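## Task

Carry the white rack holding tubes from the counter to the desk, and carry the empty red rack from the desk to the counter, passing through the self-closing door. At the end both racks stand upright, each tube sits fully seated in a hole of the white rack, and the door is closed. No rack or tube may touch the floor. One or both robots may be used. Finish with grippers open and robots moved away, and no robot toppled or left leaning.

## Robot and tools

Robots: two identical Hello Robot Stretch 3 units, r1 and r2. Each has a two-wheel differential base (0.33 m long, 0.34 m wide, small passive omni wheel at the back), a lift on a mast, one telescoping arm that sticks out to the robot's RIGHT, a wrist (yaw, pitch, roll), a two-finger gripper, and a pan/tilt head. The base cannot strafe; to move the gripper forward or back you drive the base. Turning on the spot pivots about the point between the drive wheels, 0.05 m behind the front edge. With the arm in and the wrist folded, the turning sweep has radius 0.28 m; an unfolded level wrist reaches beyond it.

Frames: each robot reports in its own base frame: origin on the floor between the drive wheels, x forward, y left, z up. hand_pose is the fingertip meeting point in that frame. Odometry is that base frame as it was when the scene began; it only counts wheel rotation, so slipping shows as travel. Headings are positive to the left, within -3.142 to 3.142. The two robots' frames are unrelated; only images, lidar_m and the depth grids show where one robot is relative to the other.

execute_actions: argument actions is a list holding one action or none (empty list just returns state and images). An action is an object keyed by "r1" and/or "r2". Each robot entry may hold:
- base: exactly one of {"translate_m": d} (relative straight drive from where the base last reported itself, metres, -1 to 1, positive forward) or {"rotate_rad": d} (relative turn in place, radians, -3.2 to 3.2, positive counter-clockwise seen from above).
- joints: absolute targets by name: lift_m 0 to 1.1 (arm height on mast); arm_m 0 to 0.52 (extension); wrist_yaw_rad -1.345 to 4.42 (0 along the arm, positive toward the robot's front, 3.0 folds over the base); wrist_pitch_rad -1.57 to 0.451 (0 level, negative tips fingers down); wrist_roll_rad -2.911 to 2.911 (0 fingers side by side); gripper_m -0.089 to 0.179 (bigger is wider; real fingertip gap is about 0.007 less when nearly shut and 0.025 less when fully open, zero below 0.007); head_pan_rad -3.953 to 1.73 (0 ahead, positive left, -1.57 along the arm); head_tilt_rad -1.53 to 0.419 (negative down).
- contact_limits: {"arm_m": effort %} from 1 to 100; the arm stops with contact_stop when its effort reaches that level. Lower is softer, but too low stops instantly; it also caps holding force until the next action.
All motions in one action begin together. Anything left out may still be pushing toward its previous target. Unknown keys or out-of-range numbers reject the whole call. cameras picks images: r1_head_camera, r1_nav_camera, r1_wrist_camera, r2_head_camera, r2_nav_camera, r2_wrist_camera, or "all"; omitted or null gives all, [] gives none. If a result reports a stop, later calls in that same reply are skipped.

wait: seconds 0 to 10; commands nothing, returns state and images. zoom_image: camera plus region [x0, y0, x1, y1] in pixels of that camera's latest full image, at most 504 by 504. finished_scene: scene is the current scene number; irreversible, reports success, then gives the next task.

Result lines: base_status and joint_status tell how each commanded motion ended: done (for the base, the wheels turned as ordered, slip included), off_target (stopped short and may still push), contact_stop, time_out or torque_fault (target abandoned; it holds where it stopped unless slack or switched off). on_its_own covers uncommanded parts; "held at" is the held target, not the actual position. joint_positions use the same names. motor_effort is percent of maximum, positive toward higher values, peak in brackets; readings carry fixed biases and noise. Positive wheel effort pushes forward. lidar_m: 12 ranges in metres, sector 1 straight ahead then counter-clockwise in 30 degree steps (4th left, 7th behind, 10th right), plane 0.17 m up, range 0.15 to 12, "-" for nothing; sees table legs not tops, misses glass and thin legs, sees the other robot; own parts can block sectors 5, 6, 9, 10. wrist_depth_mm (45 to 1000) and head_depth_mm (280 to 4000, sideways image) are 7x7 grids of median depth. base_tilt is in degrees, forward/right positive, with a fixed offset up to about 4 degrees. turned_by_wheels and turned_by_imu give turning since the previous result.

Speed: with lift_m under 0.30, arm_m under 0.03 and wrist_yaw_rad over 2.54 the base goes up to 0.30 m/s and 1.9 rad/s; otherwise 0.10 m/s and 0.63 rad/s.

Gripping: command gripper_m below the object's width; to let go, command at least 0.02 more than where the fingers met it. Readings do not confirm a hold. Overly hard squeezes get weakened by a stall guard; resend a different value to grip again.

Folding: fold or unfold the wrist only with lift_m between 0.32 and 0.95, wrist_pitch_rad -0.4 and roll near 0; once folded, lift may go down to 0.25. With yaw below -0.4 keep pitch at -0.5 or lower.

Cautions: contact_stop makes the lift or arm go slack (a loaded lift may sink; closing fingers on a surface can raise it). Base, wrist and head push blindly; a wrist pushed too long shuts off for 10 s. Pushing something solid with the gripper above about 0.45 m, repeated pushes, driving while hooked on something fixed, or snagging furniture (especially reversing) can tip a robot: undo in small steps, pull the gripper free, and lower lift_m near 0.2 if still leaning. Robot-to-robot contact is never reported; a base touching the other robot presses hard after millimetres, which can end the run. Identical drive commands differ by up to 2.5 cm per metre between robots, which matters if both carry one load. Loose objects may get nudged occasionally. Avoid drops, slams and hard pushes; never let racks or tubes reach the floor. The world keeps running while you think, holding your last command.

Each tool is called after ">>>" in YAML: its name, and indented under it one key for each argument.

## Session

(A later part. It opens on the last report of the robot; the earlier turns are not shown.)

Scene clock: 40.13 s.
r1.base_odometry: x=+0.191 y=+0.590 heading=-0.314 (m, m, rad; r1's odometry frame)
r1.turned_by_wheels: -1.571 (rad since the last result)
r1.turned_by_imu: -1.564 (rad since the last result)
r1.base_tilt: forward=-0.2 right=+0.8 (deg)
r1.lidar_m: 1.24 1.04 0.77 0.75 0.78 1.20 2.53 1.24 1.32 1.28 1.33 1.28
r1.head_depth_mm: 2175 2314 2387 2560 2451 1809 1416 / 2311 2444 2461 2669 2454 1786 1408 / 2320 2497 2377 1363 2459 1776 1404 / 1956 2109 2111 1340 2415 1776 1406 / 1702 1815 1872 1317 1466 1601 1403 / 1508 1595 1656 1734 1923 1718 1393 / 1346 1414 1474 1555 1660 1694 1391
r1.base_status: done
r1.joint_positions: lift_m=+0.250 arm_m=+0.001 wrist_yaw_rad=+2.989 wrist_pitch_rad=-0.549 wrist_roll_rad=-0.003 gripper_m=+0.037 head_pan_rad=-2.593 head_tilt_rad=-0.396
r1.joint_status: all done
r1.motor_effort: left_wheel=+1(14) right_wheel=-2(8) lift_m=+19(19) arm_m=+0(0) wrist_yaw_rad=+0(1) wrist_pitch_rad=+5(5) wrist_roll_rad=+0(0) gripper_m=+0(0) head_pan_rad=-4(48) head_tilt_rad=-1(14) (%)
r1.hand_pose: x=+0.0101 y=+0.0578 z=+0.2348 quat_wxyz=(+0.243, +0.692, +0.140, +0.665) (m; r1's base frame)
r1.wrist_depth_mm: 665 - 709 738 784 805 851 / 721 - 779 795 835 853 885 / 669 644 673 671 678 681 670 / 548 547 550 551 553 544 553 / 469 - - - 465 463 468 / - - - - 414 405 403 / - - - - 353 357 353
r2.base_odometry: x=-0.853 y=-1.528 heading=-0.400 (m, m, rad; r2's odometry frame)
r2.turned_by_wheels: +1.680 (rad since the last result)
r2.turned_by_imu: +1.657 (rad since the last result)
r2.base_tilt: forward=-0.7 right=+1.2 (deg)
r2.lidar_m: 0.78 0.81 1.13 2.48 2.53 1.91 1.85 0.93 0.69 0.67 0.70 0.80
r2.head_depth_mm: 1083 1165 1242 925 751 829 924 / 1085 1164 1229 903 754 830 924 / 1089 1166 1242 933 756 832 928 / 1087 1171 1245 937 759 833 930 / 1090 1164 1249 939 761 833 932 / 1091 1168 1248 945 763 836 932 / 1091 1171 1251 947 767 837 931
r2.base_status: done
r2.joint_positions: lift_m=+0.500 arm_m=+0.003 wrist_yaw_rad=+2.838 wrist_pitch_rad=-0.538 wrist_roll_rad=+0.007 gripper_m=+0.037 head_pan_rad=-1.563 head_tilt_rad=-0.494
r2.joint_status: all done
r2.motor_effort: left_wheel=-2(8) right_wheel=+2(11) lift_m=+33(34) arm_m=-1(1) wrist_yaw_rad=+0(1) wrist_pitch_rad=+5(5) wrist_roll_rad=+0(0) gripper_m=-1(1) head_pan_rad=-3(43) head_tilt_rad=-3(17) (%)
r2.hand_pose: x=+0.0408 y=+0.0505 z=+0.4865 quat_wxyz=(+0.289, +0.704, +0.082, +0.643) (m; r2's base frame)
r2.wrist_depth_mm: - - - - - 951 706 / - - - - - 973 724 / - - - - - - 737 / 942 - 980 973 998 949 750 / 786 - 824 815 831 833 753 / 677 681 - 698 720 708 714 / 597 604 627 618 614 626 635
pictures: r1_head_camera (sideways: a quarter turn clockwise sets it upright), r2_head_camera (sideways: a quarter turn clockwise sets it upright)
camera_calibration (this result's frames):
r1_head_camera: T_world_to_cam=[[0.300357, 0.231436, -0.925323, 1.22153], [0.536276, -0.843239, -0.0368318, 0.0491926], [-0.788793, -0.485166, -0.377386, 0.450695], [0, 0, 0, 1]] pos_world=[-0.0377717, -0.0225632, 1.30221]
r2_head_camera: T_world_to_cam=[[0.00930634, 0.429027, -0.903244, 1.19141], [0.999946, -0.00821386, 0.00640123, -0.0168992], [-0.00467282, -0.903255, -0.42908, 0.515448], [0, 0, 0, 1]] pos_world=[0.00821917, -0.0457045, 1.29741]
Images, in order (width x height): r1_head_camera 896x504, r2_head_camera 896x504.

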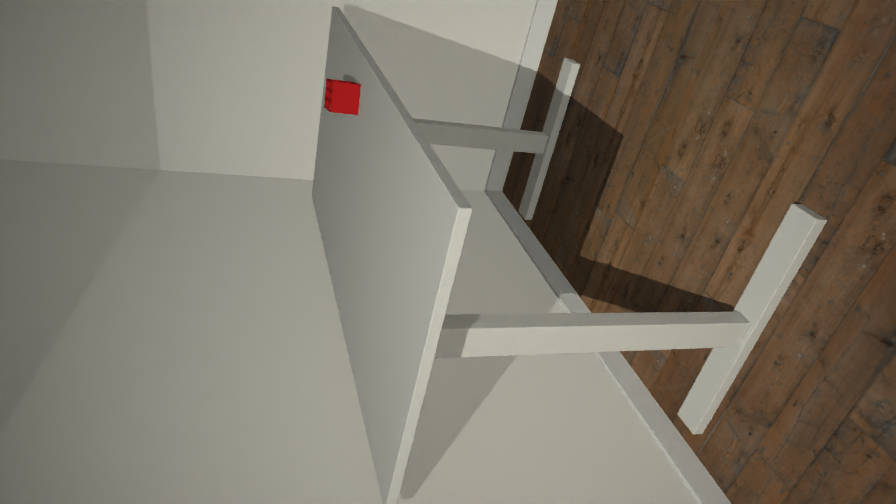

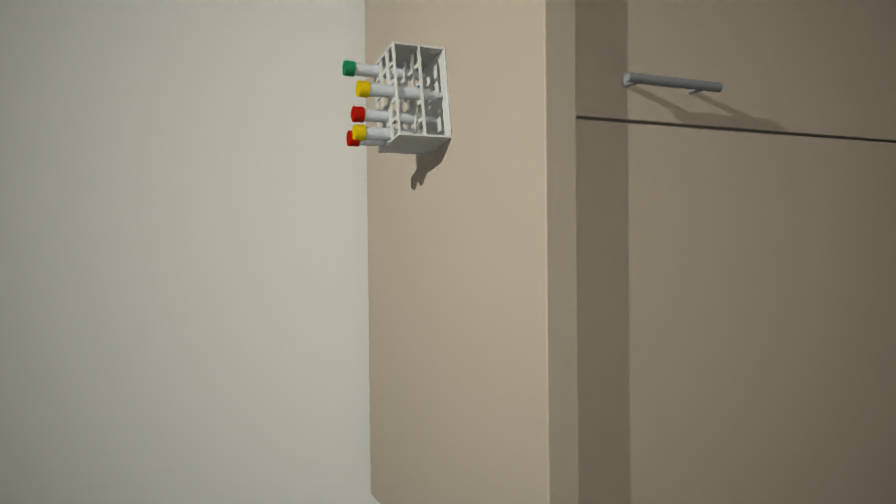

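>>> execute_actions:
  actions:
    - {"r1": {"base": {"translate_m": -1.0}}, "r2": {"joints": {"lift_m": 0.9, "wrist_pitch_rad": -0.4, "wrist_roll_rad": 0.0}}}
  cameras: []

>>> execute_actions:
  actions:
    - {"r1": {"base": {"translate_m": -0.95}, "joints": {"head_pan_rad": -1.57, "head_tilt_rad": -0.6}}, "r2": {"joints": {"wrist_yaw_rad": 0.0}}}
  cameras: ["r1_head_camera", "r2_wrist_camera"]

Scene clock: 48.10 s.
r1.base_odometry: x=-0.760 y=+0.899 heading=-0.314 (m, m, rad; r1's odometry frame)
r1.turned_by_wheels: +0.000 (rad since the last result)
r1.turned_by_imu: +0.002 (rad since the last result)
r1.base_tilt: forward=-0.2 right=+0.9 (deg)
r1.lidar_m: 2.24 1.07 0.81 0.85 0.89 1.11 1.52 1.44 1.29 0.78 1.31 1.82
r1.head_depth_mm: 1300 1361 1442 1527 1621 1694 1412 / 1374 1444 1538 1628 1746 1782 1411 / 1457 1551 1641 1360 1884 1788 1409 / 1561 1663 1757 1026 1968 1726 1406 / 1635 1741 1821 907 2099 1767 1398 / 1472 1547 1610 1004 720 1764 1394 / 1317 1386 1451 998 644 1665 1394
r1.base_status: done
r1.joint_positions: lift_m=+0.250 arm_m=+0.001 wrist_yaw_rad=+2.989 wrist_pitch_rad=-0.549 wrist_roll_rad=-0.003 gripper_m=+0.037 head_pan_rad=-2.593 head_tilt_rad=-0.396
r1.joint_status: not commanded
r1.motor_effort: left_wheel=+2(7) right_wheel=-2(9) lift_m=+19(19) arm_m=+0(0) wrist_yaw_rad=+1(0) wrist_pitch_rad=+5(5) wrist_roll_rad=+0(0) gripper_m=+0(0) head_pan_rad=-4(4) head_tilt_rad=-2(2) (%)
r1.hand_pose: x=+0.0101 y=+0.0578 z=+0.2348 quat_wxyz=(+0.243, +0.692, +0.140, +0.665) (m; r1's base frame)
r1.wrist_depth_mm: 740 - 817 839 810 839 874 / 826 - 875 887 848 885 876 / 671 641 681 684 678 682 685 / 550 548 544 550 553 550 555 / 477 - - - 469 465 471 / - - - - 411 404 404 / - - - - 356 353 356
r2.base_odometry: x=-0.853 y=-1.528 heading=-0.400 (m, m, rad; r2's odometry frame)
r2.turned_by_wheels: +0.000 (rad since the last result)
r2.turned_by_imu: +0.002 (rad since the last result)
r2.base_tilt: forward=-0.9 right=+1.3 (deg)
r2.lidar_m: 0.78 0.81 1.13 2.48 2.54 1.91 1.85 0.93 0.69 0.67 0.70 0.80
r2.head_depth_mm: 1080 1162 1247 925 751 829 894 / 1082 1160 1228 904 752 834 925 / 1087 1167 1244 932 758 832 925 / 1090 1167 1249 935 757 833 914 / 1088 1167 1248 942 761 832 914 / 1091 1167 1249 944 763 835 931 / 1089 1173 1259 947 767 838 931
r2.base_status: not commanded
r2.joint_positions: lift_m=+0.900 arm_m=+0.003 wrist_yaw_rad=+2.838 wrist_pitch_rad=-0.420 wrist_roll_rad=+0.004 gripper_m=+0.037 head_pan_rad=-1.563 head_tilt_rad=-0.494
r2.joint_status: all done
r2.motor_effort: left_wheel=-2(2) right_wheel=+2(2) lift_m=+32(32) arm_m=-1(1) wrist_yaw_rad=+0(0) wrist_pitch_rad=+8(9) wrist_roll_rad=-3(3) gripper_m=+1(1) head_pan_rad=-3(3) head_tilt_rad=-2(2) (%)
r2.hand_pose: x=+0.0457 y=+0.0662 z=+0.9120 quat_wxyz=(+0.251, +0.707, +0.041, +0.660) (m; r2's base frame)
r2.wrist_depth_mm: - - - - - 961 703 / - - - - - 955 713 / - - - - - 991 731 / - - - - - - 735 / - - - - - - 746 / - - - - - - 758 / - - - - - - 779
pictures: none
No camera images: the call's "cameras" was empty. Leave "cameras" out to get every camera's image.

Scene clock: 53.03 s.
r1.base_odometry: x=-1.663 y=+1.192 heading=-0.314 (m, m, rad; r1's odometry frame)
r1.turned_by_wheels: +0.000 (rad since the last result)
r1.turned_by_imu: +0.003 (rad since the last result)
r1.base_tilt: forward=-0.2 right=+0.8 (deg)
r1.lidar_m: 2.79 1.21 0.81 0.80 0.78 0.58 0.56 0.59 0.82 1.23 1.28 1.23
r1.head_depth_mm: 997 1093 1023 671 560 1472 1237 / 998 1102 1016 669 559 1270 1208 / 1000 1103 1009 665 556 1486 1235 / 1003 1110 1001 661 1607 1481 1233 / 1010 1116 993 658 1616 1480 1224 / 1013 1118 990 609 1629 1475 1229 / 1023 1125 981 596 1630 1469 1226
r1.base_status: done
r1.joint_positions: lift_m=+0.250 arm_m=+0.001 wrist_yaw_rad=+2.989 wrist_pitch_rad=-0.549 wrist_roll_rad=-0.003 gripper_m=+0.037 head_pan_rad=-1.577 head_tilt_rad=-0.593
r1.joint_status: all done
r1.motor_effort: left_wheel=+1(7) right_wheel=-1(9) lift_m=+19(19) arm_m=+1(0) wrist_yaw_rad=+0(0) wrist_pitch_rad=+5(6) wrist_roll_rad=+0(0) gripper_m=+0(1) head_pan_rad=+5(50) head_tilt_rad=-3(21) (%)
r1.hand_pose: x=+0.0101 y=+0.0578 z=+0.2348 quat_wxyz=(+0.243, +0.692, +0.140, +0.665) (m; r1's base frame)
r1.wrist_depth_mm: 709 - 764 785 909 941 975 / 750 - 816 817 881 882 898 / 669 645 674 664 680 686 676 / 545 549 551 549 554 556 553 / 475 - - - 467 469 467 / - - - - 414 404 402 / - - - - 353 354 357
r2.base_odometry: x=-0.853 y=-1.528 heading=-0.400 (m, m, rad; r2's odometry frame)
r2.turned_by_wheels: +0.000 (rad since the last result)
r2.turned_by_imu: +0.001 (rad since the last result)
r2.base_tilt: forward=-0.7 right=+1.2 (deg)
r2.lidar_m: 0.78 0.81 1.13 2.49 2.54 1.91 1.85 0.93 0.69 0.67 0.70 0.80
r2.head_depth_mm: 1085 1164 1246 924 752 829 896 / 1083 1166 1230 903 752 832 923 / 1089 1168 1242 934 757 827 - / 1092 1167 1248 935 759 833 948 / 1090 1170 1246 940 760 833 930 / 1089 1172 1244 946 763 833 930 / 1092 1170 1248 945 766 834 931
r2.base_status: not commanded
r2.joint_positions: lift_m=+0.900 arm_m=+0.003 wrist_yaw_rad=+0.002 wrist_pitch_rad=-0.420 wrist_roll_rad=+0.002 gripper_m=+0.037 head_pan_rad=-1.563 head_tilt_rad=-0.494
r2.joint_status: all done
r2.motor_effort: left_wheel=-2(2) right_wheel=+2(2) lift_m=+33(32) arm_m=-1(1) wrist_yaw_rad=-2(2) wrist_pitch_rad=+9(9) wrist_roll_rad=-1(3) gripper_m=+0(0) head_pan_rad=-3(4) head_tilt_rad=-2(1) (%)
r2.hand_pose: x=-0.0211 y=-0.3719 z=+0.9120 quat_wxyz=(+0.691, +0.148, -0.692, -0.147) (m; r2's base frame)
r2.wrist_depth_mm: 855 766 797 857 643 894 898 / 423 420 421 440 457 478 504 / 480 471 460 449 444 440 407 / 533 524 509 504 490 482 476 / 867 587 573 564 540 536 526 / 932 670 649 646 612 611 588 / 958 808 771 735 742 692 677
pictures: r1_head_camera (sideways: a quarter turn clockwise sets it upright), r2_wrist_camera
camera_calibration (this result's frames):
r1_head_camera: T_world_to_cam=[[-0.0373339, 0.551114, -0.833594, 1.10395], [0.999299, 0.0183293, -0.0326372, 0.0408984], [-0.00270767, -0.834229, -0.551412, 0.672343], [0, 0, 0, 1]] pos_world=[0.00216529, -0.0482615, 1.29232]
r2_wrist_camera: T_world_to_cam=[[-0.999073, -0.000643685, 0.0430505, -0.06275], [-0.0372161, 0.515695, -0.855964, 1.00913], [-0.0216499, -0.856772, -0.515241, 0.309513], [0, 0, 0, 1]] pos_world=[-0.018435, -0.255262, 1.02596]
Images, in order (width x height): r1_head_camera 896x504, r2_wrist_camera 644x364.

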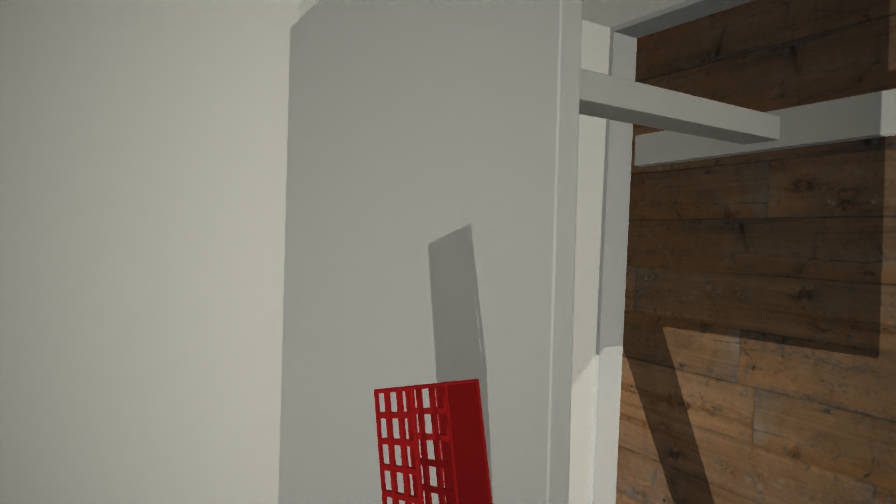

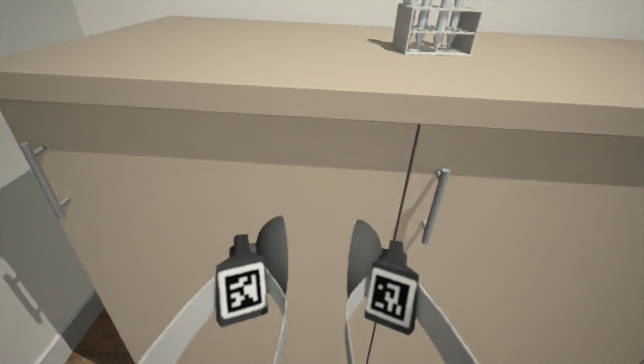

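>>> execute_actions:
  actions:
    - {"r1": {"base": {"translate_m": 0.25}, "joints": {"lift_m": 0.6, "wrist_pitch_rad": -0.4, "wrist_roll_rad": 0.0}}, "r2": {"joints": {"lift_m": 1.08, "head_pan_rad": -1.8, "head_tilt_rad": -0.4}}}
  cameras: ["r1_head_camera", "r2_head_camera", "r2_wrist_camera"]

>>> zoom_image:
  camera: "r2_head_camera"
  region: [300, 150, 500, 350]

Scene clock: 59.27 s.
r1.base_odometry: x=-1.425 y=+1.115 heading=-0.314 (m, m, rad; r1's odometry frame)
r1.turned_by_wheels: +0.000 (rad since the last result)
r1.turned_by_imu: -0.002 (rad since the last result)
r1.base_tilt: forward=-0.2 right=+0.8 (deg)
r1.lidar_m: 2.77 1.20 0.90 0.78 0.83 0.84 0.82 0.85 0.93 1.23 1.05 1.81
r1.head_depth_mm: 1000 1097 1024 672 561 1457 1239 / 1005 1108 1016 621 558 1484 1237 / 1009 1114 1010 609 556 1486 1238 / 1014 1114 1003 603 1620 1472 1229 / 1018 1122 997 659 1626 1472 1230 / 1021 1123 990 656 1639 1473 1223 / 1029 1135 984 653 1657 1472 1226
r1.base_status: done
r1.joint_positions: lift_m=+0.600 arm_m=+0.001 wrist_yaw_rad=+2.989 wrist_pitch_rad=-0.419 wrist_roll_rad=-0.003 gripper_m=+0.037 head_pan_rad=-1.577 head_tilt_rad=-0.593
r1.joint_status: all done
r1.motor_effort: left_wheel=+1(11) right_wheel=-2(5) lift_m=+37(38) arm_m=+0(0) wrist_yaw_rad=+0(1) wrist_pitch_rad=+8(9) wrist_roll_rad=+1(1) gripper_m=+0(1) head_pan_rad=+5(5) head_tilt_rad=-4(3) (%)
r1.hand_pose: x=+0.0128 y=+0.0759 z=+0.6121 quat_wxyz=(+0.199, +0.700, +0.094, +0.680) (m; r1's base frame)
r1.wrist_depth_mm: 676 - 745 843 846 903 916 / 746 - 797 917 964 - 976 / 807 - 890 - - - - / 895 902 990 - - - - / 958 - - - - - - / 866 864 - 871 917 874 884 / 743 746 746 752 749 749 746
r2.base_odometry: x=-0.853 y=-1.528 heading=-0.400 (m, m, rad; r2's odometry frame)
r2.turned_by_wheels: +0.000 (rad since the last result)
r2.turned_by_imu: +0.001 (rad since the last result)
r2.base_tilt: forward=-0.8 right=+1.3 (deg)
r2.lidar_m: 0.78 0.81 1.13 2.49 2.54 1.90 1.85 0.93 0.69 0.67 0.70 0.80
r2.head_depth_mm: 1196 - - - - - - / 1174 - - - - - - / 1153 - - - - - - / 1125 1188 - - - - - / 1107 1167 1216 - - - - / 1081 1140 1191 - - - 798 / 1065 1122 1179 1186 774 722 778
r2.base_status: not commanded
r2.joint_positions: lift_m=+1.080 arm_m=+0.003 wrist_yaw_rad=+0.002 wrist_pitch_rad=-0.420 wrist_roll_rad=+0.002 gripper_m=+0.037 head_pan_rad=-1.793 head_tilt_rad=-0.409
r2.joint_status: all done
r2.motor_effort: left_wheel=-2(2) right_wheel=+2(2) lift_m=+33(34) arm_m=-1(1) wrist_yaw_rad=-1(2) wrist_pitch_rad=+9(9) wrist_roll_rad=-1(2) gripper_m=+1(2) head_pan_rad=-4(26) head_tilt_rad=+4(14) (%)
r2.hand_pose: x=-0.0212 y=-0.3719 z=+1.0921 quat_wxyz=(+0.691, +0.148, -0.692, -0.147) (m; r2's base frame)
r2.wrist_depth_mm: 904 979 981 947 936 937 917 / 904 - - - 966 988 988 / 896 710 725 743 712 778 797 / 546 529 541 554 570 580 590 / 855 584 575 561 547 507 508 / 927 668 654 636 615 619 597 / 984 815 778 744 741 696 676
pictures: r1_head_camera (sideways: a quarter turn clockwise sets it upright), r2_head_camera (sideways: a quarter turn clockwise sets it upright), r2_wrist_camera
camera_calibration (this result's frames):
r1_head_camera: T_world_to_cam=[[-0.0373719, 0.551113, -0.833593, 1.10394], [0.999298, 0.0183983, -0.0326372, 0.0408984], [-0.00265008, -0.834228, -0.551414, 0.672345], [0, 0, 0, 1]] pos_world=[0.00216862, -0.0482618, 1.29232]
r2_head_camera: T_world_to_cam=[[0.0895301, 0.338959, -0.936532, 1.23436], [0.971893, -0.235297, 0.00774966, -0.0184843], [-0.217736, -0.910902, -0.350497, 0.414486], [0, 0, 0, 1]] pos_world=[-0.0022991, -0.0451903, 1.30144]
r2_wrist_camera: T_world_to_cam=[[-0.999073, -0.000324994, 0.0430503, -0.0704519], [-0.0370561, 0.515526, -0.856072, 1.16332], [-0.0219153, -0.856874, -0.51506, 0.402016], [0, 0, 0, 1]] pos_world=[-0.0184683, -0.255266, 1.20598]
Images, in order (width x height): r1_head_camera 896x504, r2_head_camera 896x504, r2_wrist_camera 644x364.

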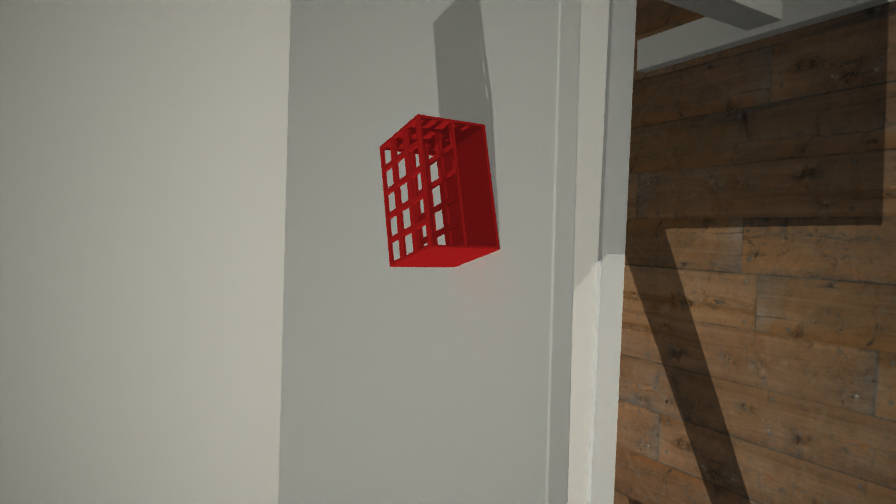

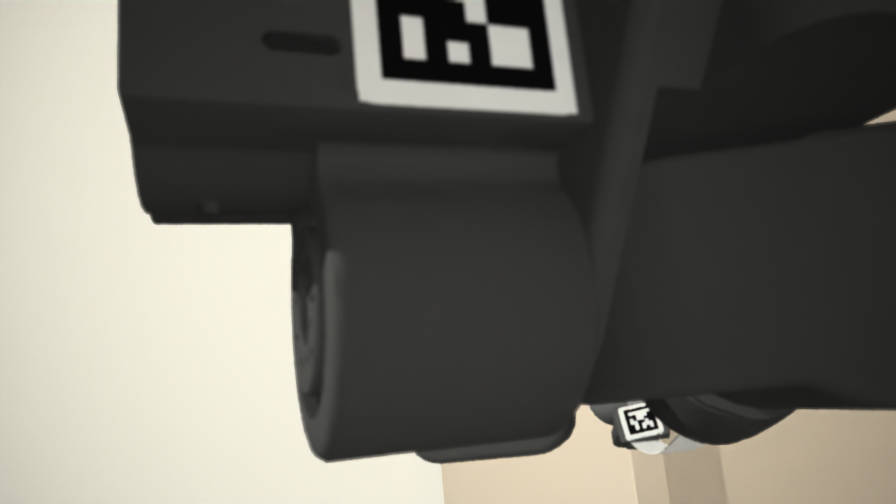

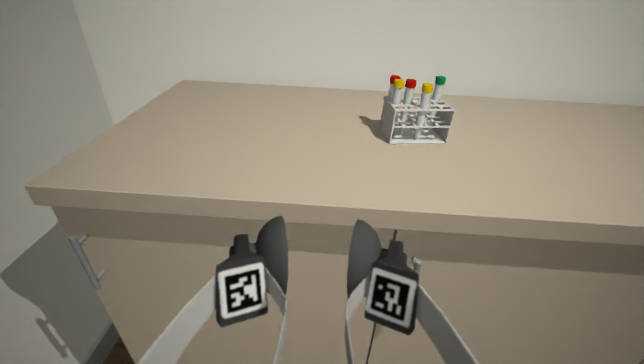

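Region (300, 150, 500, 350) of r2_head_camera's 896x504 image, scaled by 2.520, with more detail than that image has.

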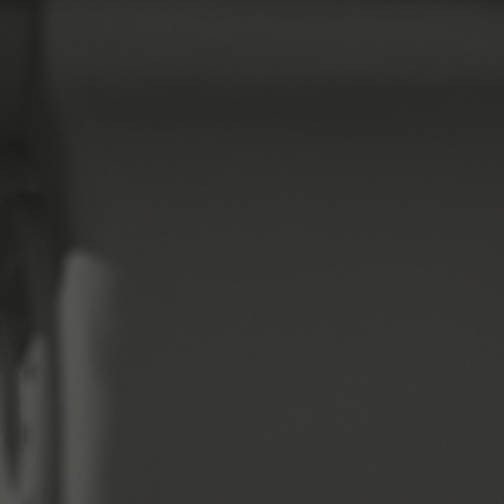

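>>> zoom_image:
  camera: "r2_wrist_camera"
  region: [360, 60, 480, 160]

>>> zoom_image:
  camera: "r1_head_camera"
  region: [350, 90, 530, 290]

Region (360, 60, 480, 160) of r2_wrist_camera's 644x364 image, scaled by 4.200.

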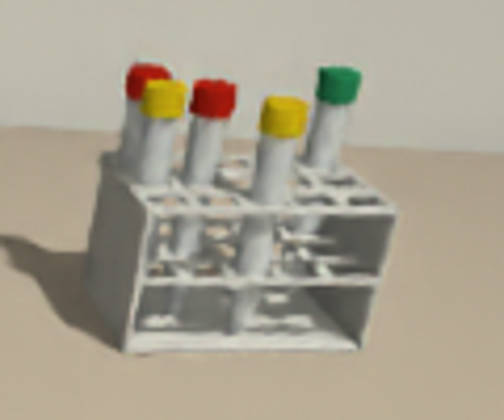

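Region (350, 90, 530, 290) of r1_head_camera's 896x504 image, scaled by 2.520, with more detail than that image has; it fills the left 454 columns of this view, and the rest is white.

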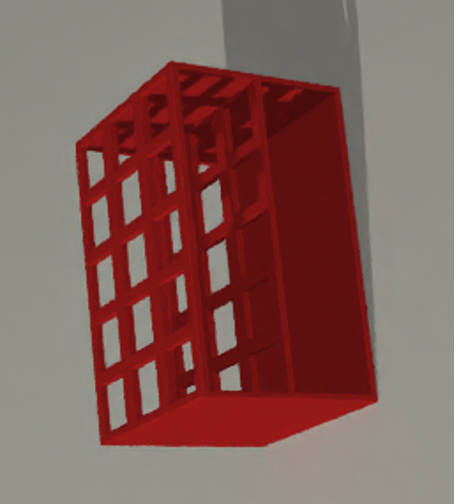

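>>> execute_actions:
  actions:
    - {"r1": {"base": {"translate_m": -0.40}, "joints": {"wrist_yaw_rad": 1.3}}, "r2": {"base": {"rotate_rad": 0.92}}}
  cameras: []

>>> execute_actions:
  actions:
    - {"r1": {"joints": {"lift_m": 1.05, "wrist_pitch_rad": 0.0, "gripper_m": 0.13, "head_pan_rad": -1.3}}, "r2": {"base": {"translate_m": -0.314}}}
  cameras: []

>>> execute_actions:
  actions:
    - {"r2": {"base": {"rotate_rad": -0.92}}}
  cameras: ["r1_head_camera", "r1_wrist_camera", "r2_wrist_camera"]

Scene clock: 69.50 s.
r1.base_odometry: x=-1.806 y=+1.238 heading=-0.314 (m, m, rad; r1's odometry frame)
r1.turned_by_wheels: +0.000 (rad since the last result)
r1.turned_by_imu: +0.000 (rad since the last result)
r1.base_tilt: forward=-0.2 right=+0.9 (deg)
r1.lidar_m: 2.79 1.22 0.83 0.80 0.57 0.42 0.41 0.43 0.60 0.78 1.28 1.35
r1.head_depth_mm: 989 1087 1193 670 560 1226 1153 / 994 1092 1019 667 558 1488 1240 / 998 1102 1009 665 556 1366 1205 / 1002 1106 1004 660 554 1484 1233 / 1007 1114 996 658 1607 1482 1232 / 1011 1115 989 656 1607 1472 1222 / 1014 1123 983 653 1635 1472 1219
r1.base_status: done
r1.joint_positions: lift_m=+0.600 arm_m=+0.001 wrist_yaw_rad=+1.302 wrist_pitch_rad=-0.419 wrist_roll_rad=-0.003 gripper_m=+0.037 head_pan_rad=-1.577 head_tilt_rad=-0.593
r1.joint_status: all done
r1.motor_effort: left_wheel=+2(5) right_wheel=-1(7) lift_m=+37(37) arm_m=+1(1) wrist_yaw_rad=-1(0) wrist_pitch_rad=+8(8) wrist_roll_rad=+1(1) gripper_m=+0(0) head_pan_rad=+4(4) head_tilt_rad=-3(4) (%)
r1.hand_pose: x=+0.1948 y=-0.2056 z=+0.6121 quat_wxyz=(+0.640, +0.535, -0.460, +0.303) (m; r1's base frame)
r1.wrist_depth_mm: - - - - - - 944 / - - - - - - 964 / - - - - - - 962 / - - - - - - 982 / - - - - - - 962 / 864 870 868 875 920 881 889 / 755 753 752 753 754 755 757
r2.base_odometry: x=-0.853 y=-1.528 heading=+0.520 (m, m, rad; r2's odometry frame)
r2.turned_by_wheels: +0.920 (rad since the last result)
r2.turned_by_imu: +0.911 (rad since the last result)
r2.base_tilt: forward=-0.7 right=+1.4 (deg)
r2.lidar_m: 1.00 2.18 2.53 1.99 1.85 1.07 0.72 0.67 0.68 0.84 0.78 0.79
r2.head_depth_mm: 1171 - - - - - - / 1245 - - - - - - / 1164 - - - - - - / 1037 1085 - - - - - / 928 978 1006 - - - - / 847 885 908 - - - 1109 / 776 808 831 864 911 965 1023
r2.base_status: done
r2.joint_positions: lift_m=+1.080 arm_m=+0.003 wrist_yaw_rad=+0.001 wrist_pitch_rad=-0.420 wrist_roll_rad=+0.002 gripper_m=+0.037 head_pan_rad=-1.793 head_tilt_rad=-0.409
r2.joint_status: not commanded
r2.motor_effort: left_wheel=-2(6) right_wheel=+3(7) lift_m=+33(33) arm_m=-1(1) wrist_yaw_rad=+0(2) wrist_pitch_rad=+8(9) wrist_roll_rad=-1(2) gripper_m=+0(0) head_pan_rad=-3(3) head_tilt_rad=+4(4) (%)
r2.hand_pose: x=-0.0213 y=-0.3719 z=+1.0921 quat_wxyz=(+0.691, +0.148, -0.692, -0.147) (m; r2's base frame)
r2.wrist_depth_mm: 429 477 551 655 794 980 836 / 451 512 597 713 885 - 878 / 484 548 645 785 - - 813 / 514 590 712 885 - 580 589 / 547 641 760 1000 - 543 470 / 588 697 792 - 717 579 443 / 647 750 - - 957 604 480
pictures: none
No camera images: the call's "cameras" was empty. Leave "cameras" out to get every camera's image.

Scene clock: 74.43 s.
r1.base_odometry: x=-1.806 y=+1.238 heading=-0.314 (m, m, rad; r1's odometry frame)
r1.turned_by_wheels: +0.000 (rad since the last result)
r1.turned_by_imu: -0.001 (rad since the last result)
r1.base_tilt: forward=-0.2 right=+0.9 (deg)
r1.lidar_m: 2.79 1.22 0.82 0.80 0.57 0.43 0.41 0.43 0.60 0.79 1.28 1.35
r1.head_depth_mm: 960 1049 1026 673 519 - 1182 / 991 1088 1016 668 517 - 1182 / 1022 1125 1012 649 535 - 1203 / 1057 1164 1179 - - - 1205 / 1087 1210 1169 - - - 1228 / 1129 1253 1068 - - 1413 1225 / 1172 1302 984 623 1840 1427 1229
r1.base_status: not commanded
r1.joint_positions: lift_m=+1.050 arm_m=+0.001 wrist_yaw_rad=+1.302 wrist_pitch_rad=-0.021 wrist_roll_rad=-0.003 gripper_m=+0.130 head_pan_rad=-1.307 head_tilt_rad=-0.593
r1.joint_status: all done
r1.motor_effort: left_wheel=+2(2) right_wheel=-1(1) lift_m=+38(39) arm_m=+0(0) wrist_yaw_rad=-1(1) wrist_pitch_rad=+9(10) wrist_roll_rad=+1(1) gripper_m=+0(95) head_pan_rad=+5(30) head_tilt_rad=-4(4) (%)
r1.hand_pose: x=+0.2251 y=-0.2139 z=+1.1588 quat_wxyz=(+0.568, +0.434, -0.557, +0.423) (m; r1's base frame)
r1.wrist_depth_mm: - - - - - - 939 / - - - - - - 945 / - - - - - - 956 / - - - - - - 973 / - - - - 762 742 744 / - - - - 589 437 454 / - - - - - 388 374
r2.base_odometry: x=-1.125 y=-1.684 heading=+0.520 (m, m, rad; r2's odometry frame)
r2.turned_by_wheels: +0.000 (rad since the last result)
r2.turned_by_imu: +0.001 (rad since the last result)
r2.base_tilt: forward=-0.8 right=+1.4 (deg)
r2.lidar_m: 1.24 2.70 2.66 1.79 1.67 0.67 0.45 0.42 0.42 0.53 0.96 0.98
r2.head_depth_mm: 932 - - - - - - / 1001 - - - - - - / 1072 - - - - - - / 1154 1232 - - - - - / 1162 1223 1262 - - - - / 1061 1108 1134 - - - 1356 / 967 1008 1038 1082 1127 1194 1276
r2.base_status: done
r2.joint_positions: lift_m=+1.080 arm_m=+0.003 wrist_yaw_rad=+0.001 wrist_pitch_rad=-0.420 wrist_roll_rad=+0.002 gripper_m=+0.037 head_pan_rad=-1.793 head_tilt_rad=-0.409
r2.joint_status: not commanded
r2.motor_effort: left_wheel=-2(6) right_wheel=+2(4) lift_m=+33(33) arm_m=-1(1) wrist_yaw_rad=+0(1) wrist_pitch_rad=+9(8) wrist_roll_rad=-1(1) gripper_m=+0(1) head_pan_rad=-3(4) head_tilt_rad=+5(4) (%)
r2.hand_pose: x=-0.0213 y=-0.3719 z=+1.0921 quat_wxyz=(+0.691, +0.148, -0.692, -0.147) (m; r2's base frame)
r2.wrist_depth_mm: 565 637 727 866 991 789 655 / 597 679 783 957 - 835 674 / 640 727 847 - 770 768 700 / 673 777 935 584 572 585 594 / 727 854 - 550 456 457 464 / 795 916 - 660 381 381 385 / 866 987 - 740 463 326 329
pictures: none
No camera images: the call's "cameras" was empty. Leave "cameras" out to get every camera's image.

Scene clock: 76.87 s.
r1.base_odometry: x=-1.806 y=+1.238 heading=-0.314 (m, m, rad; r1's odometry frame)
r1.turned_by_wheels: +0.000 (rad since the last result)
r1.turned_by_imu: +0.000 (rad since the last result)
r1.base_tilt: forward=-0.2 right=+0.8 (deg)
r1.lidar_m: 2.78 1.22 0.83 0.80 0.57 0.43 0.41 0.43 0.60 0.78 1.28 1.35
r1.head_depth_mm: 963 1049 1025 673 519 - 1184 / 990 1086 1019 669 517 - 1180 / 1020 1120 1011 652 536 - 1210 / 1058 1159 1176 - - - 1206 / 1092 1204 1169 - - - 1233 / 1129 1251 1064 - - 1417 1221 / 1166 1301 983 622 1841 1426 1228
r1.base_status: not commanded
r1.joint_positions: lift_m=+1.050 arm_m=+0.001 wrist_yaw_rad=+1.302 wrist_pitch_rad=-0.021 wrist_roll_rad=-0.003 gripper_m=+0.130 head_pan_rad=-1.307 head_tilt_rad=-0.593
r1.joint_status: not commanded
r1.motor_effort: left_wheel=+2(2) right_wheel=-1(1) lift_m=+38(37) arm_m=+1(1) wrist_yaw_rad=-1(2) wrist_pitch_rad=+9(9) wrist_roll_rad=+1(1) gripper_m=+0(0) head_pan_rad=+4(5) head_tilt_rad=-4(3) (%)
r1.hand_pose: x=+0.2251 y=-0.2139 z=+1.1588 quat_wxyz=(+0.568, +0.434, -0.557, +0.423) (m; r1's base frame)
r1.wrist_depth_mm: - - - - - - 950 / - - - - - - 939 / - - - - - - 962 / - - - - - - 954 / - - - - 752 748 736 / - - - - 590 436 457 / - - - - - 393 375
r2.base_odometry: x=-1.125 y=-1.684 heading=-0.400 (m, m, rad; r2's odometry frame)
r2.turned_by_wheels: -0.920 (rad since the last result)
r2.turned_by_imu: -0.909 (rad since the last result)
r2.base_tilt: forward=-0.7 right=+1.4 (deg)
r2.lidar_m: 0.96 1.01 1.40 2.74 2.30 1.71 1.66 0.58 0.43 0.42 0.43 0.60
r2.head_depth_mm: 952 - - - - - - / 932 - - - - - - / 914 - - - - - - / 895 945 - - - - - / 879 929 962 - - - - / 859 907 941 - - - 458 / 846 889 934 986 756 575 458
r2.base_status: done
r2.joint_positions: lift_m=+1.080 arm_m=+0.003 wrist_yaw_rad=+0.001 wrist_pitch_rad=-0.420 wrist_roll_rad=+0.002 gripper_m=+0.037 head_pan_rad=-1.793 head_tilt_rad=-0.409
r2.joint_status: not commanded
r2.motor_effort: left_wheel=+1(5) right_wheel=-3(5) lift_m=+33(33) arm_m=-1(1) wrist_yaw_rad=+0(1) wrist_pitch_rad=+8(9) wrist_roll_rad=-2(1) gripper_m=+0(0) head_pan_rad=-4(3) head_tilt_rad=+4(4) (%)
r2.hand_pose: x=-0.0213 y=-0.3719 z=+1.0921 quat_wxyz=(+0.691, +0.148, -0.692, -0.147) (m; r2's base frame)
r2.wrist_depth_mm: 751 731 725 705 697 680 680 / 812 801 786 785 762 758 743 / 686 695 719 490 760 783 771 / 523 532 539 488 566 580 589 / 424 430 444 445 455 461 467 / 355 361 370 370 383 381 385 / 307 310 309 317 312 326 329
pictures: r1_head_camera (sideways: a quarter turn clockwise sets it upright), r1_wrist_camera, r2_wrist_camera
camera_calibration (this result's frames):
r1_head_camera: T_world_to_cam=[[-0.18297, 0.521195, -0.833593, 1.10483], [0.958212, 0.28419, -0.0326372, 0.041149], [0.219888, -0.804731, -0.551414, 0.670987], [0, 0, 0, 1]] pos_world=[0.0151797, -0.0475627, 1.29232]
r1_wrist_camera: T_world_to_cam=[[-0.270895, -0.962571, -0.00854673, -0.140218], [-0.192727, 0.0629335, -0.979232, 1.22727], [0.943118, -0.263621, -0.202562, 0.131882], [0, 0, 0, 1]] pos_world=[0.0741642, -0.17744, 1.2273]
r2_wrist_camera: T_world_to_cam=[[-0.999073, 0.000369167, 0.0430504, -0.0703494], [-0.0366979, 0.515551, -0.856072, 1.16333], [-0.0225107, -0.856859, -0.51506, 0.401997], [0, 0, 0, 1]] pos_world=[-0.018543, -0.255277, 1.20598]
Images, in order (width x height): r1_head_camera 896x504, r1_wrist_camera 644x364, r2_wrist_camera 644x364.

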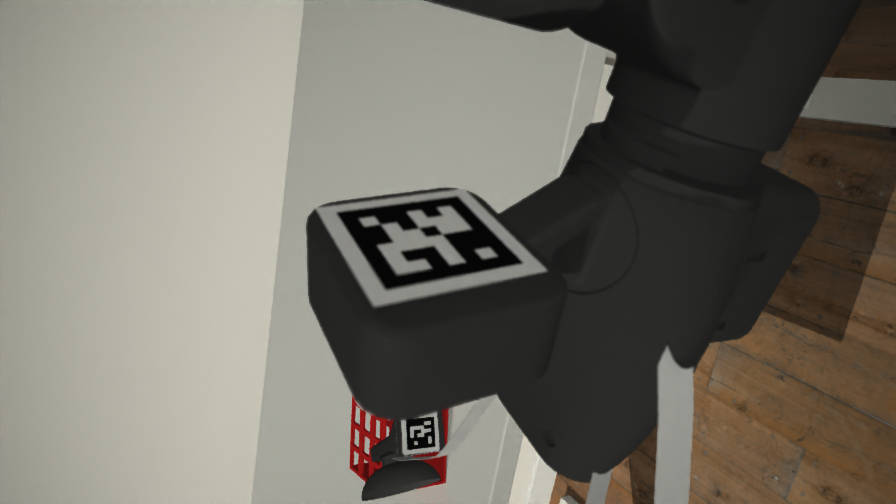

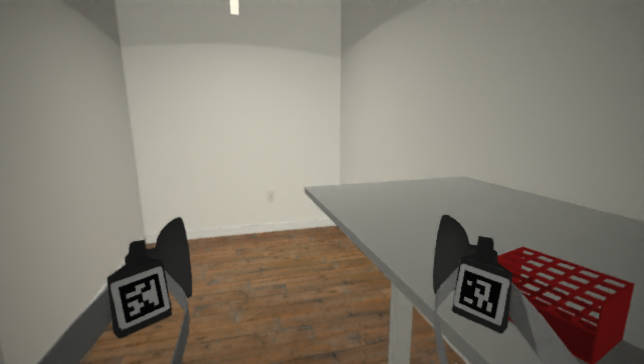

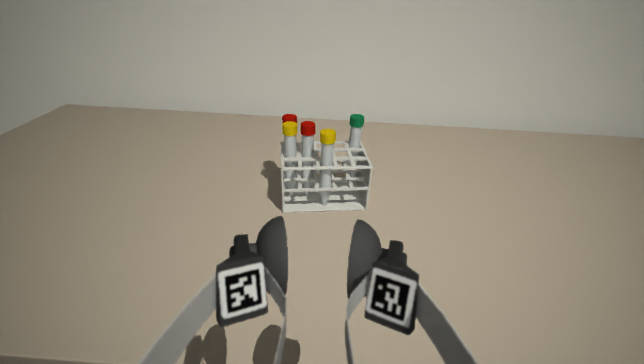

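>>> execute_actions:
  actions:
    - {"r1": {"joints": {"arm_m": 0.36, "lift_m": 0.90}}, "r2": {"joints": {"arm_m": 0.12, "wrist_pitch_rad": -0.2}}}
  cameras: ["r1_wrist_camera", "r2_wrist_camera"]

Scene clock: 81.90 s.
r1.base_odometry: x=-1.806 y=+1.238 heading=-0.314 (m, m, rad; r1's odometry frame)
r1.turned_by_wheels: +0.000 (rad since the last result)
r1.turned_by_imu: -0.001 (rad since the last result)
r1.base_tilt: forward=-0.1 right=+0.9 (deg)
r1.lidar_m: 2.79 1.21 0.82 0.80 0.57 0.43 0.41 0.43 0.60 0.78 1.28 1.35
r1.head_depth_mm: 963 1049 1095 - 537 1411 1241 / 990 1085 1016 738 536 1445 1207 / 1022 1125 1011 605 557 1488 1231 / 1057 1166 1005 632 1668 1481 1231 / 1088 1205 994 629 1732 1480 1232 / 1127 1256 990 639 1779 1471 1229 / 1171 1299 984 640 1832 1469 1219
r1.base_status: not commanded
r1.joint_positions: lift_m=+0.900 arm_m=+0.360 wrist_yaw_rad=+1.299 wrist_pitch_rad=-0.021 wrist_roll_rad=-0.003 gripper_m=+0.130 head_pan_rad=-1.307 head_tilt_rad=-0.593
r1.joint_status: all done
r1.motor_effort: left_wheel=+1(2) right_wheel=-1(1) lift_m=+18(37) arm_m=+5(5) wrist_yaw_rad=+0(0) wrist_pitch_rad=+9(9) wrist_roll_rad=+1(1) gripper_m=+1(1) head_pan_rad=+4(4) head_tilt_rad=-3(3) (%)
r1.hand_pose: x=+0.2250 y=-0.5733 z=+1.0098 quat_wxyz=(+0.569, +0.433, -0.557, +0.422) (m; r1's base frame)
r1.wrist_depth_mm: - - - - - 825 615 / - - - - - 824 621 / - - - - - 842 628 / - - 321 278 593 596 593 / - - 286 237 334 332 329 / - - 220 231 230 245 230 / - 171 177 176 177 169 175
r2.base_odometry: x=-1.125 y=-1.684 heading=-0.400 (m, m, rad; r2's odometry frame)
r2.turned_by_wheels: +0.000 (rad since the last result)
r2.turned_by_imu: +0.001 (rad since the last result)
r2.base_tilt: forward=-0.6 right=+1.3 (deg)
r2.lidar_m: 0.96 1.01 1.40 2.74 2.31 1.72 1.66 0.58 0.43 0.42 0.43 0.60
r2.head_depth_mm: 955 998 - 1071 759 567 558 / 933 973 - 1100 727 568 539 / 916 950 - - 728 569 497 / 894 929 - - 729 571 483 / 878 918 - - - 572 473 / 859 910 - - 678 573 471 / 842 890 939 990 737 575 458
r2.base_status: not commanded
r2.joint_positions: lift_m=+1.080 arm_m=+0.120 wrist_yaw_rad=+0.001 wrist_pitch_rad=-0.222 wrist_roll_rad=+0.002 gripper_m=+0.037 head_pan_rad=-1.793 head_tilt_rad=-0.409
r2.joint_status: all done
r2.motor_effort: left_wheel=+1(1) right_wheel=-3(3) lift_m=+33(33) arm_m=+4(4) wrist_yaw_rad=-1(1) wrist_pitch_rad=+10(10) wrist_roll_rad=-2(1) gripper_m=+1(1) head_pan_rad=-5(4) head_tilt_rad=+4(4) (%)
r2.hand_pose: x=-0.0213 y=-0.5093 z=+1.1385 quat_wxyz=(+0.702, +0.079, -0.703, -0.079) (m; r2's base frame)
r2.wrist_depth_mm: 629 611 612 597 592 589 574 / 665 656 647 638 633 620 612 / 703 691 682 671 670 660 655 / 752 745 733 718 718 689 694 / 583 598 627 625 638 658 670 / 458 464 477 352 506 499 513 / 376 379 377 370 383 410 410
pictures: r1_wrist_camera, r2_wrist_camera
camera_calibration (this result's frames):
r1_wrist_camera: T_world_to_cam=[[-0.272935, -0.961994, -0.00854823, -0.486689], [-0.192293, 0.0632589, -0.979297, 1.10407], [0.942619, -0.265641, -0.20225, 0.00571267], [0, 0, 0, 1]] pos_world=[0.0740848, -0.536516, 1.07821]
r2_wrist_camera: T_world_to_cam=[[-0.999079, 0.00879625, 0.041987, -0.0667807], [-0.0365534, 0.337716, -0.940538, 1.27947], [-0.0224529, -0.941207, -0.337083, 0.0626405], [0, 0, 0, 1]] pos_world=[-0.0185438, -0.372552, 1.22731]
Images, in order (width x height): r1_wrist_camera 644x364, r2_wrist_camera 644x364.

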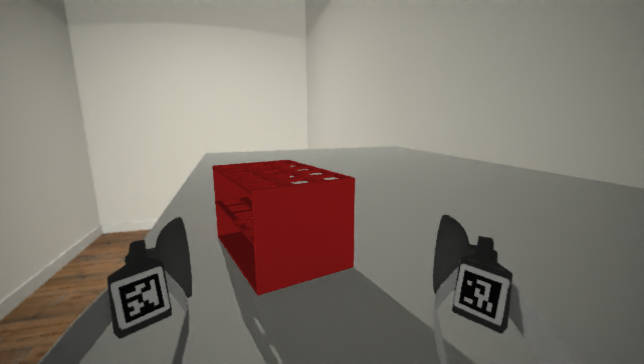

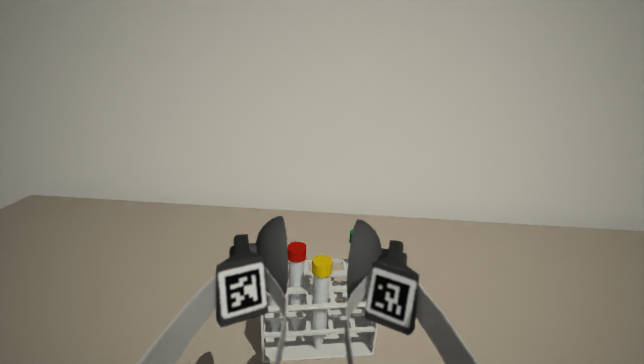

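>>> execute_actions:
  actions:
    - {"r1": {"base": {"translate_m": -0.03}, "joints": {"wrist_yaw_rad": 1.82, "arm_m": 0.50}}, "r2": {"joints": {"gripper_m": 0.16, "wrist_pitch_rad": -0.5, "arm_m": 0.14}}}
  cameras: ["r1_wrist_camera", "r2_wrist_camera", "r1_head_camera"]

Scene clock: 96.70 s.
r1.base_odometry: x=-1.834 y=+1.247 heading=-0.314 (m, m, rad; r1's odometry frame)
r1.turned_by_wheels: +0.000 (rad since the last result)
r1.turned_by_imu: -0.001 (rad since the last result)
r1.base_tilt: forward=-0.2 right=+0.9 (deg)
r1.lidar_m: 2.80 1.22 0.83 0.80 0.53 0.39 0.38 0.40 0.56 0.78 1.28 1.37
r1.head_depth_mm: 960 1046 1106 640 537 1498 1239 / 990 1085 1097 635 538 1370 1201 / 1016 1124 1049 633 557 1487 1239 / 1055 1161 1003 633 1666 1483 1231 / 1089 1202 996 630 1720 1484 1227 / 1123 1251 987 640 1772 1477 1227 / 1165 1302 980 640 1839 1478 1221
r1.base_status: done
r1.joint_positions: lift_m=+0.900 arm_m=+0.500 wrist_yaw_rad=+1.819 wrist_pitch_rad=-0.021 wrist_roll_rad=-0.003 gripper_m=+0.130 head_pan_rad=-1.307 head_tilt_rad=-0.593
r1.joint_status: all done
r1.motor_effort: left_wheel=+1(5) right_wheel=-1(6) lift_m=+19(19) arm_m=+5(6) wrist_yaw_rad=+1(2) wrist_pitch_rad=+9(9) wrist_roll_rad=+1(1) gripper_m=+0(1) head_pan_rad=+4(4) head_tilt_rad=-3(3) (%)
r1.hand_pose: x=+0.2265 y=-0.5819 z=+1.0098 quat_wxyz=(+0.441, +0.562, -0.428, +0.554) (m; r1's base frame)
r1.wrist_depth_mm: - - - - - - - / - - - - - - - / - - - - - - - / - - - 275 522 596 592 / - - 369 258 307 334 330 / - - 233 232 232 244 230 / - 170 178 177 176 168 176
r2.base_odometry: x=-1.125 y=-1.684 heading=-0.400 (m, m, rad; r2's odometry frame)
r2.turned_by_wheels: +0.000 (rad since the last result)
r2.turned_by_imu: +0.001 (rad since the last result)
r2.base_tilt: forward=-0.8 right=+1.3 (deg)
r2.lidar_m: 0.96 1.01 1.40 2.74 2.31 1.71 1.66 0.58 0.43 0.42 0.43 0.60
r2.head_depth_mm: 955 996 - 1075 759 567 559 / 934 976 - 1100 759 568 539 / 914 957 1057 - 745 569 498 / 894 928 - - 731 570 483 / 875 919 - - - 572 473 / 861 907 - - - 574 470 / 843 887 940 993 703 574 459
r2.base_status: not commanded
r2.joint_positions: lift_m=+1.080 arm_m=+0.140 wrist_yaw_rad=+0.001 wrist_pitch_rad=-0.510 wrist_roll_rad=+0.002 gripper_m=+0.160 head_pan_rad=-1.793 head_tilt_rad=-0.409
r2.joint_status: all done
r2.motor_effort: left_wheel=+1(1) right_wheel=-3(3) lift_m=+34(33) arm_m=+4(4) wrist_yaw_rad=-2(1) wrist_pitch_rad=+4(9) wrist_roll_rad=-2(1) gripper_m=+0(83) head_pan_rad=-2(4) head_tilt_rad=+4(3) (%)
r2.hand_pose: x=-0.0214 y=-0.4966 z=+1.0725 quat_wxyz=(+0.684, +0.178, -0.685, -0.178) (m; r2's base frame)
r2.wrist_depth_mm: 634 617 609 598 588 580 573 / 677 675 666 654 644 632 624 / 555 578 579 597 606 621 641 / 450 454 463 349 483 489 493 / 374 392 383 372 395 406 409 / 329 326 328 333 339 - 346 / 275 283 287 291 295 291 305
pictures: r1_head_camera (sideways: a quarter turn clockwise sets it upright), r1_wrist_camera, r2_wrist_camera
camera_calibration (this result's frames):
r1_head_camera: T_world_to_cam=[[-0.183084, 0.521291, -0.833508, 1.10472], [0.958167, 0.284342, -0.0326334, 0.0411443], [0.21999, -0.804615, -0.551542, 0.671154], [0, 0, 0, 1]] pos_world=[0.0151866, -0.0475599, 1.29231]
r1_wrist_camera: T_world_to_cam=[[0.240552, -0.970599, -0.00854823, -0.615934], [-0.198332, -0.0405293, -0.979297, 1.04589], [0.950158, 0.237267, -0.20225, 0.29289], [0, 0, 0, 1]] pos_world=[0.0773045, -0.624929, 1.07821]
r2_wrist_camera: T_world_to_cam=[[-0.99907, -0.0032552, 0.0429914, -0.0712585], [-0.0366234, 0.590242, -0.806395, 1.19464], [-0.0227504, -0.80722, -0.589813, 0.389903], [0, 0, 0, 1]] pos_world=[-0.01857, -0.390622, 1.19638]
Images, in order (width x height): r1_head_camera 896x504, r1_wrist_camera 644x364, r2_wrist_camera 644x364.

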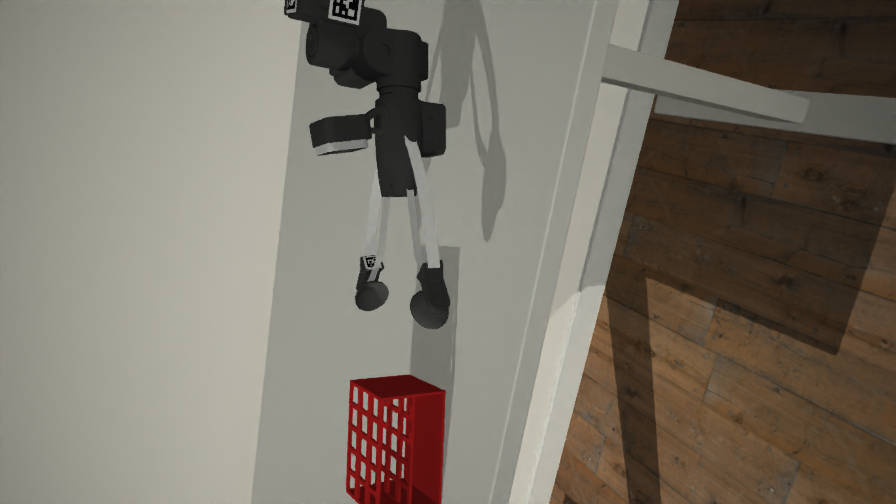

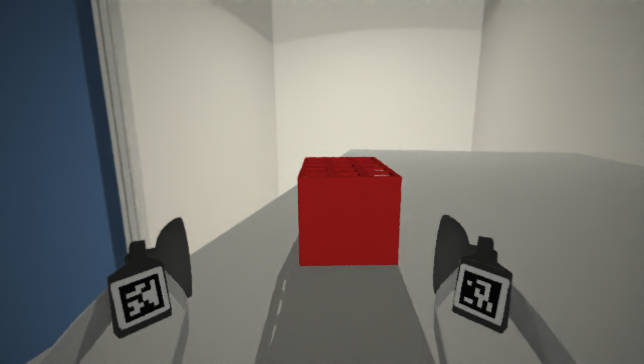

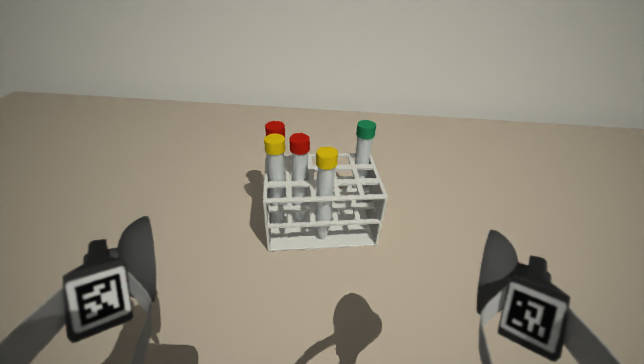

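>>> execute_actions:
  actions:
    - {"r1": {"base": {"translate_m": 0.155}, "joints": {"lift_m": 0.885}}, "r2": {"joints": {"wrist_pitch_rad": 0.2, "arm_m": 0.03, "lift_m": 0.9}}}
  cameras: ["r1_wrist_camera", "r2_wrist_camera", "r1_head_camera"]

Scene clock: 102.40 s.
r1.base_odometry: x=-1.687 y=+1.200 heading=-0.314 (m, m, rad; r1's odometry frame)
r1.turned_by_wheels: +0.000 (rad since the last result)
r1.turned_by_imu: -0.002 (rad since the last result)
r1.base_tilt: forward=-0.1 right=+0.9 (deg)
r1.lidar_m: 2.79 1.21 0.81 0.80 0.75 0.56 0.54 0.56 0.79 0.86 1.29 1.25
r1.head_depth_mm: 962 1054 1111 640 538 1450 1179 / 992 1086 1099 608 537 1485 1238 / 1022 1124 1013 632 557 1490 1236 / 1058 1167 1002 622 1672 1479 1231 / 1093 1208 993 629 1722 1479 1229 / 1134 1252 988 627 1782 1473 1224 / 1171 1304 983 653 1791 1468 1224
r1.base_status: done
r1.joint_positions: lift_m=+0.886 arm_m=+0.500 wrist_yaw_rad=+1.819 wrist_pitch_rad=-0.011 wrist_roll_rad=-0.003 gripper_m=+0.130 head_pan_rad=-1.307 head_tilt_rad=-0.593
r1.joint_status: all done
r1.motor_effort: left_wheel=+1(5) right_wheel=-1(6) lift_m=+16(21) arm_m=+6(5) wrist_yaw_rad=+0(1) wrist_pitch_rad=+5(9) wrist_roll_rad=+1(1) gripper_m=+0(1) head_pan_rad=+5(4) head_tilt_rad=-4(4) (%)
r1.hand_pose: x=+0.2267 y=-0.5818 z=+0.9972 quat_wxyz=(+0.438, +0.560, -0.430, +0.556) (m; r1's base frame)
r1.wrist_depth_mm: - - - - - - - / - - - - - - - / - - - - - - - / - - - 175 556 555 558 / - - 103 104 105 304 300 / - - 106 107 109 221 207 / - 153 110 111 113 152 158
r2.base_odometry: x=-1.125 y=-1.684 heading=-0.400 (m, m, rad; r2's odometry frame)
r2.turned_by_wheels: +0.000 (rad since the last result)
r2.turned_by_imu: +0.001 (rad since the last result)
r2.base_tilt: forward=-0.7 right=+1.4 (deg)
r2.lidar_m: 0.96 1.01 1.40 2.74 2.31 1.72 1.66 0.58 0.43 0.42 0.43 0.60
r2.head_depth_mm: 952 1012 1078 1122 759 567 - / 933 990 1055 1097 761 567 497 / 911 969 1032 1082 764 570 - / 895 947 1004 1055 806 570 490 / 876 926 984 1030 725 616 - / 861 908 962 1014 680 595 - / 842 890 942 992 738 565 459
r2.base_status: not commanded
r2.joint_positions: lift_m=+0.900 arm_m=+0.030 wrist_yaw_rad=+0.001 wrist_pitch_rad=+0.177 wrist_roll_rad=+0.002 gripper_m=+0.160 head_pan_rad=-1.793 head_tilt_rad=-0.409
r2.joint_status: all done
r2.motor_effort: left_wheel=+1(1) right_wheel=-3(3) lift_m=+23(30) arm_m=-5(3) wrist_yaw_rad=-1(1) wrist_pitch_rad=+10(11) wrist_roll_rad=-1(2) gripper_m=+0(0) head_pan_rad=-4(4) head_tilt_rad=+4(3) (%)
r2.hand_pose: x=-0.0213 y=-0.4318 z=+1.0603 quat_wxyz=(+0.704, -0.062, -0.705, +0.062) (m; r2's base frame)
r2.wrist_depth_mm: 803 800 785 783 767 770 758 / 790 788 781 785 774 758 756 / 803 794 789 765 760 759 749 / 791 788 776 778 767 748 751 / 793 789 786 756 757 757 752 / 556 539 573 396 631 - 688 / 341 368 380 367 402 386 446
pictures: r1_head_camera (sideways: a quarter turn clockwise sets it upright), r1_wrist_camera, r2_wrist_camera
camera_calibration (this result's frames):
r1_head_camera: T_world_to_cam=[[-0.183084, 0.521291, -0.833508, 1.10472], [0.958167, 0.284342, -0.0326334, 0.0411443], [0.21999, -0.804615, -0.551542, 0.671154], [0, 0, 0, 1]] pos_world=[0.0151866, -0.0475599, 1.29231]
r1_wrist_camera: T_world_to_cam=[[0.241097, -0.970463, -0.00859491, -0.615917], [-0.189545, -0.0384002, -0.981121, 1.03474], [0.951811, 0.238174, -0.193204, 0.281236], [0, 0, 0, 1]] pos_world=[0.0769417, -0.624974, 1.06425]
r2_wrist_camera: T_world_to_cam=[[-0.999092, 0.0241929, 0.0350558, -0.0501272], [-0.0363295, -0.0543893, -0.997859, 1.07124], [-0.0222344, -0.998227, 0.0552189, -0.331385], [0, 0, 0, 1]] pos_world=[-0.0185322, -0.27132, 1.089]
Images, in order (width x height): r1_head_camera 896x504, r1_wrist_camera 644x364, r2_wrist_camera 644x364.

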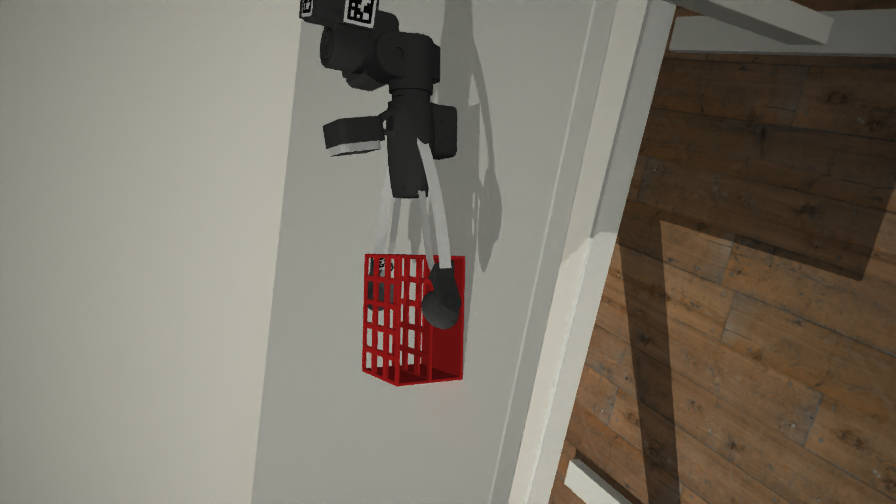

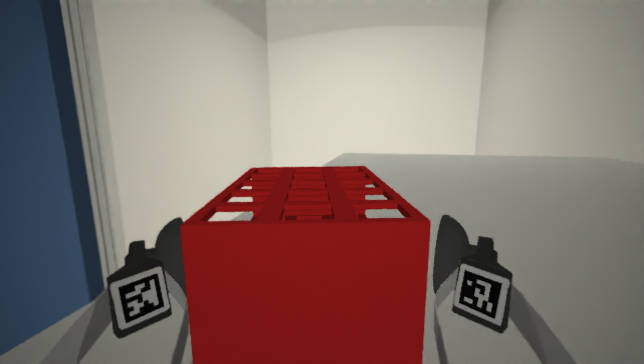

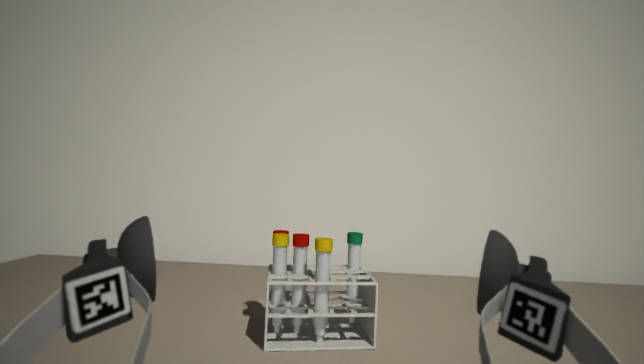

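>>> zoom_image:
  camera: "r2_wrist_camera"
  region: [250, 220, 390, 360]

Region (250, 220, 390, 360) of r2_wrist_camera's 644x364 image, scaled by 3.600.

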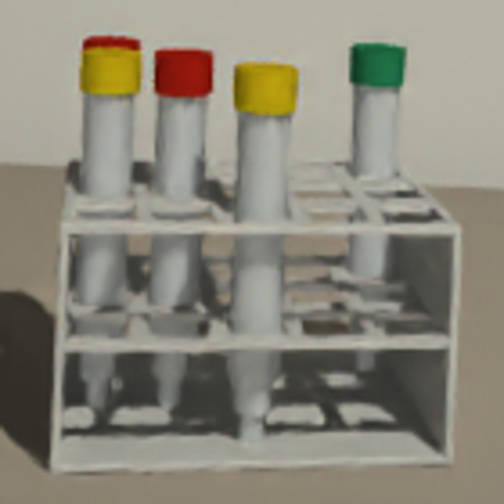

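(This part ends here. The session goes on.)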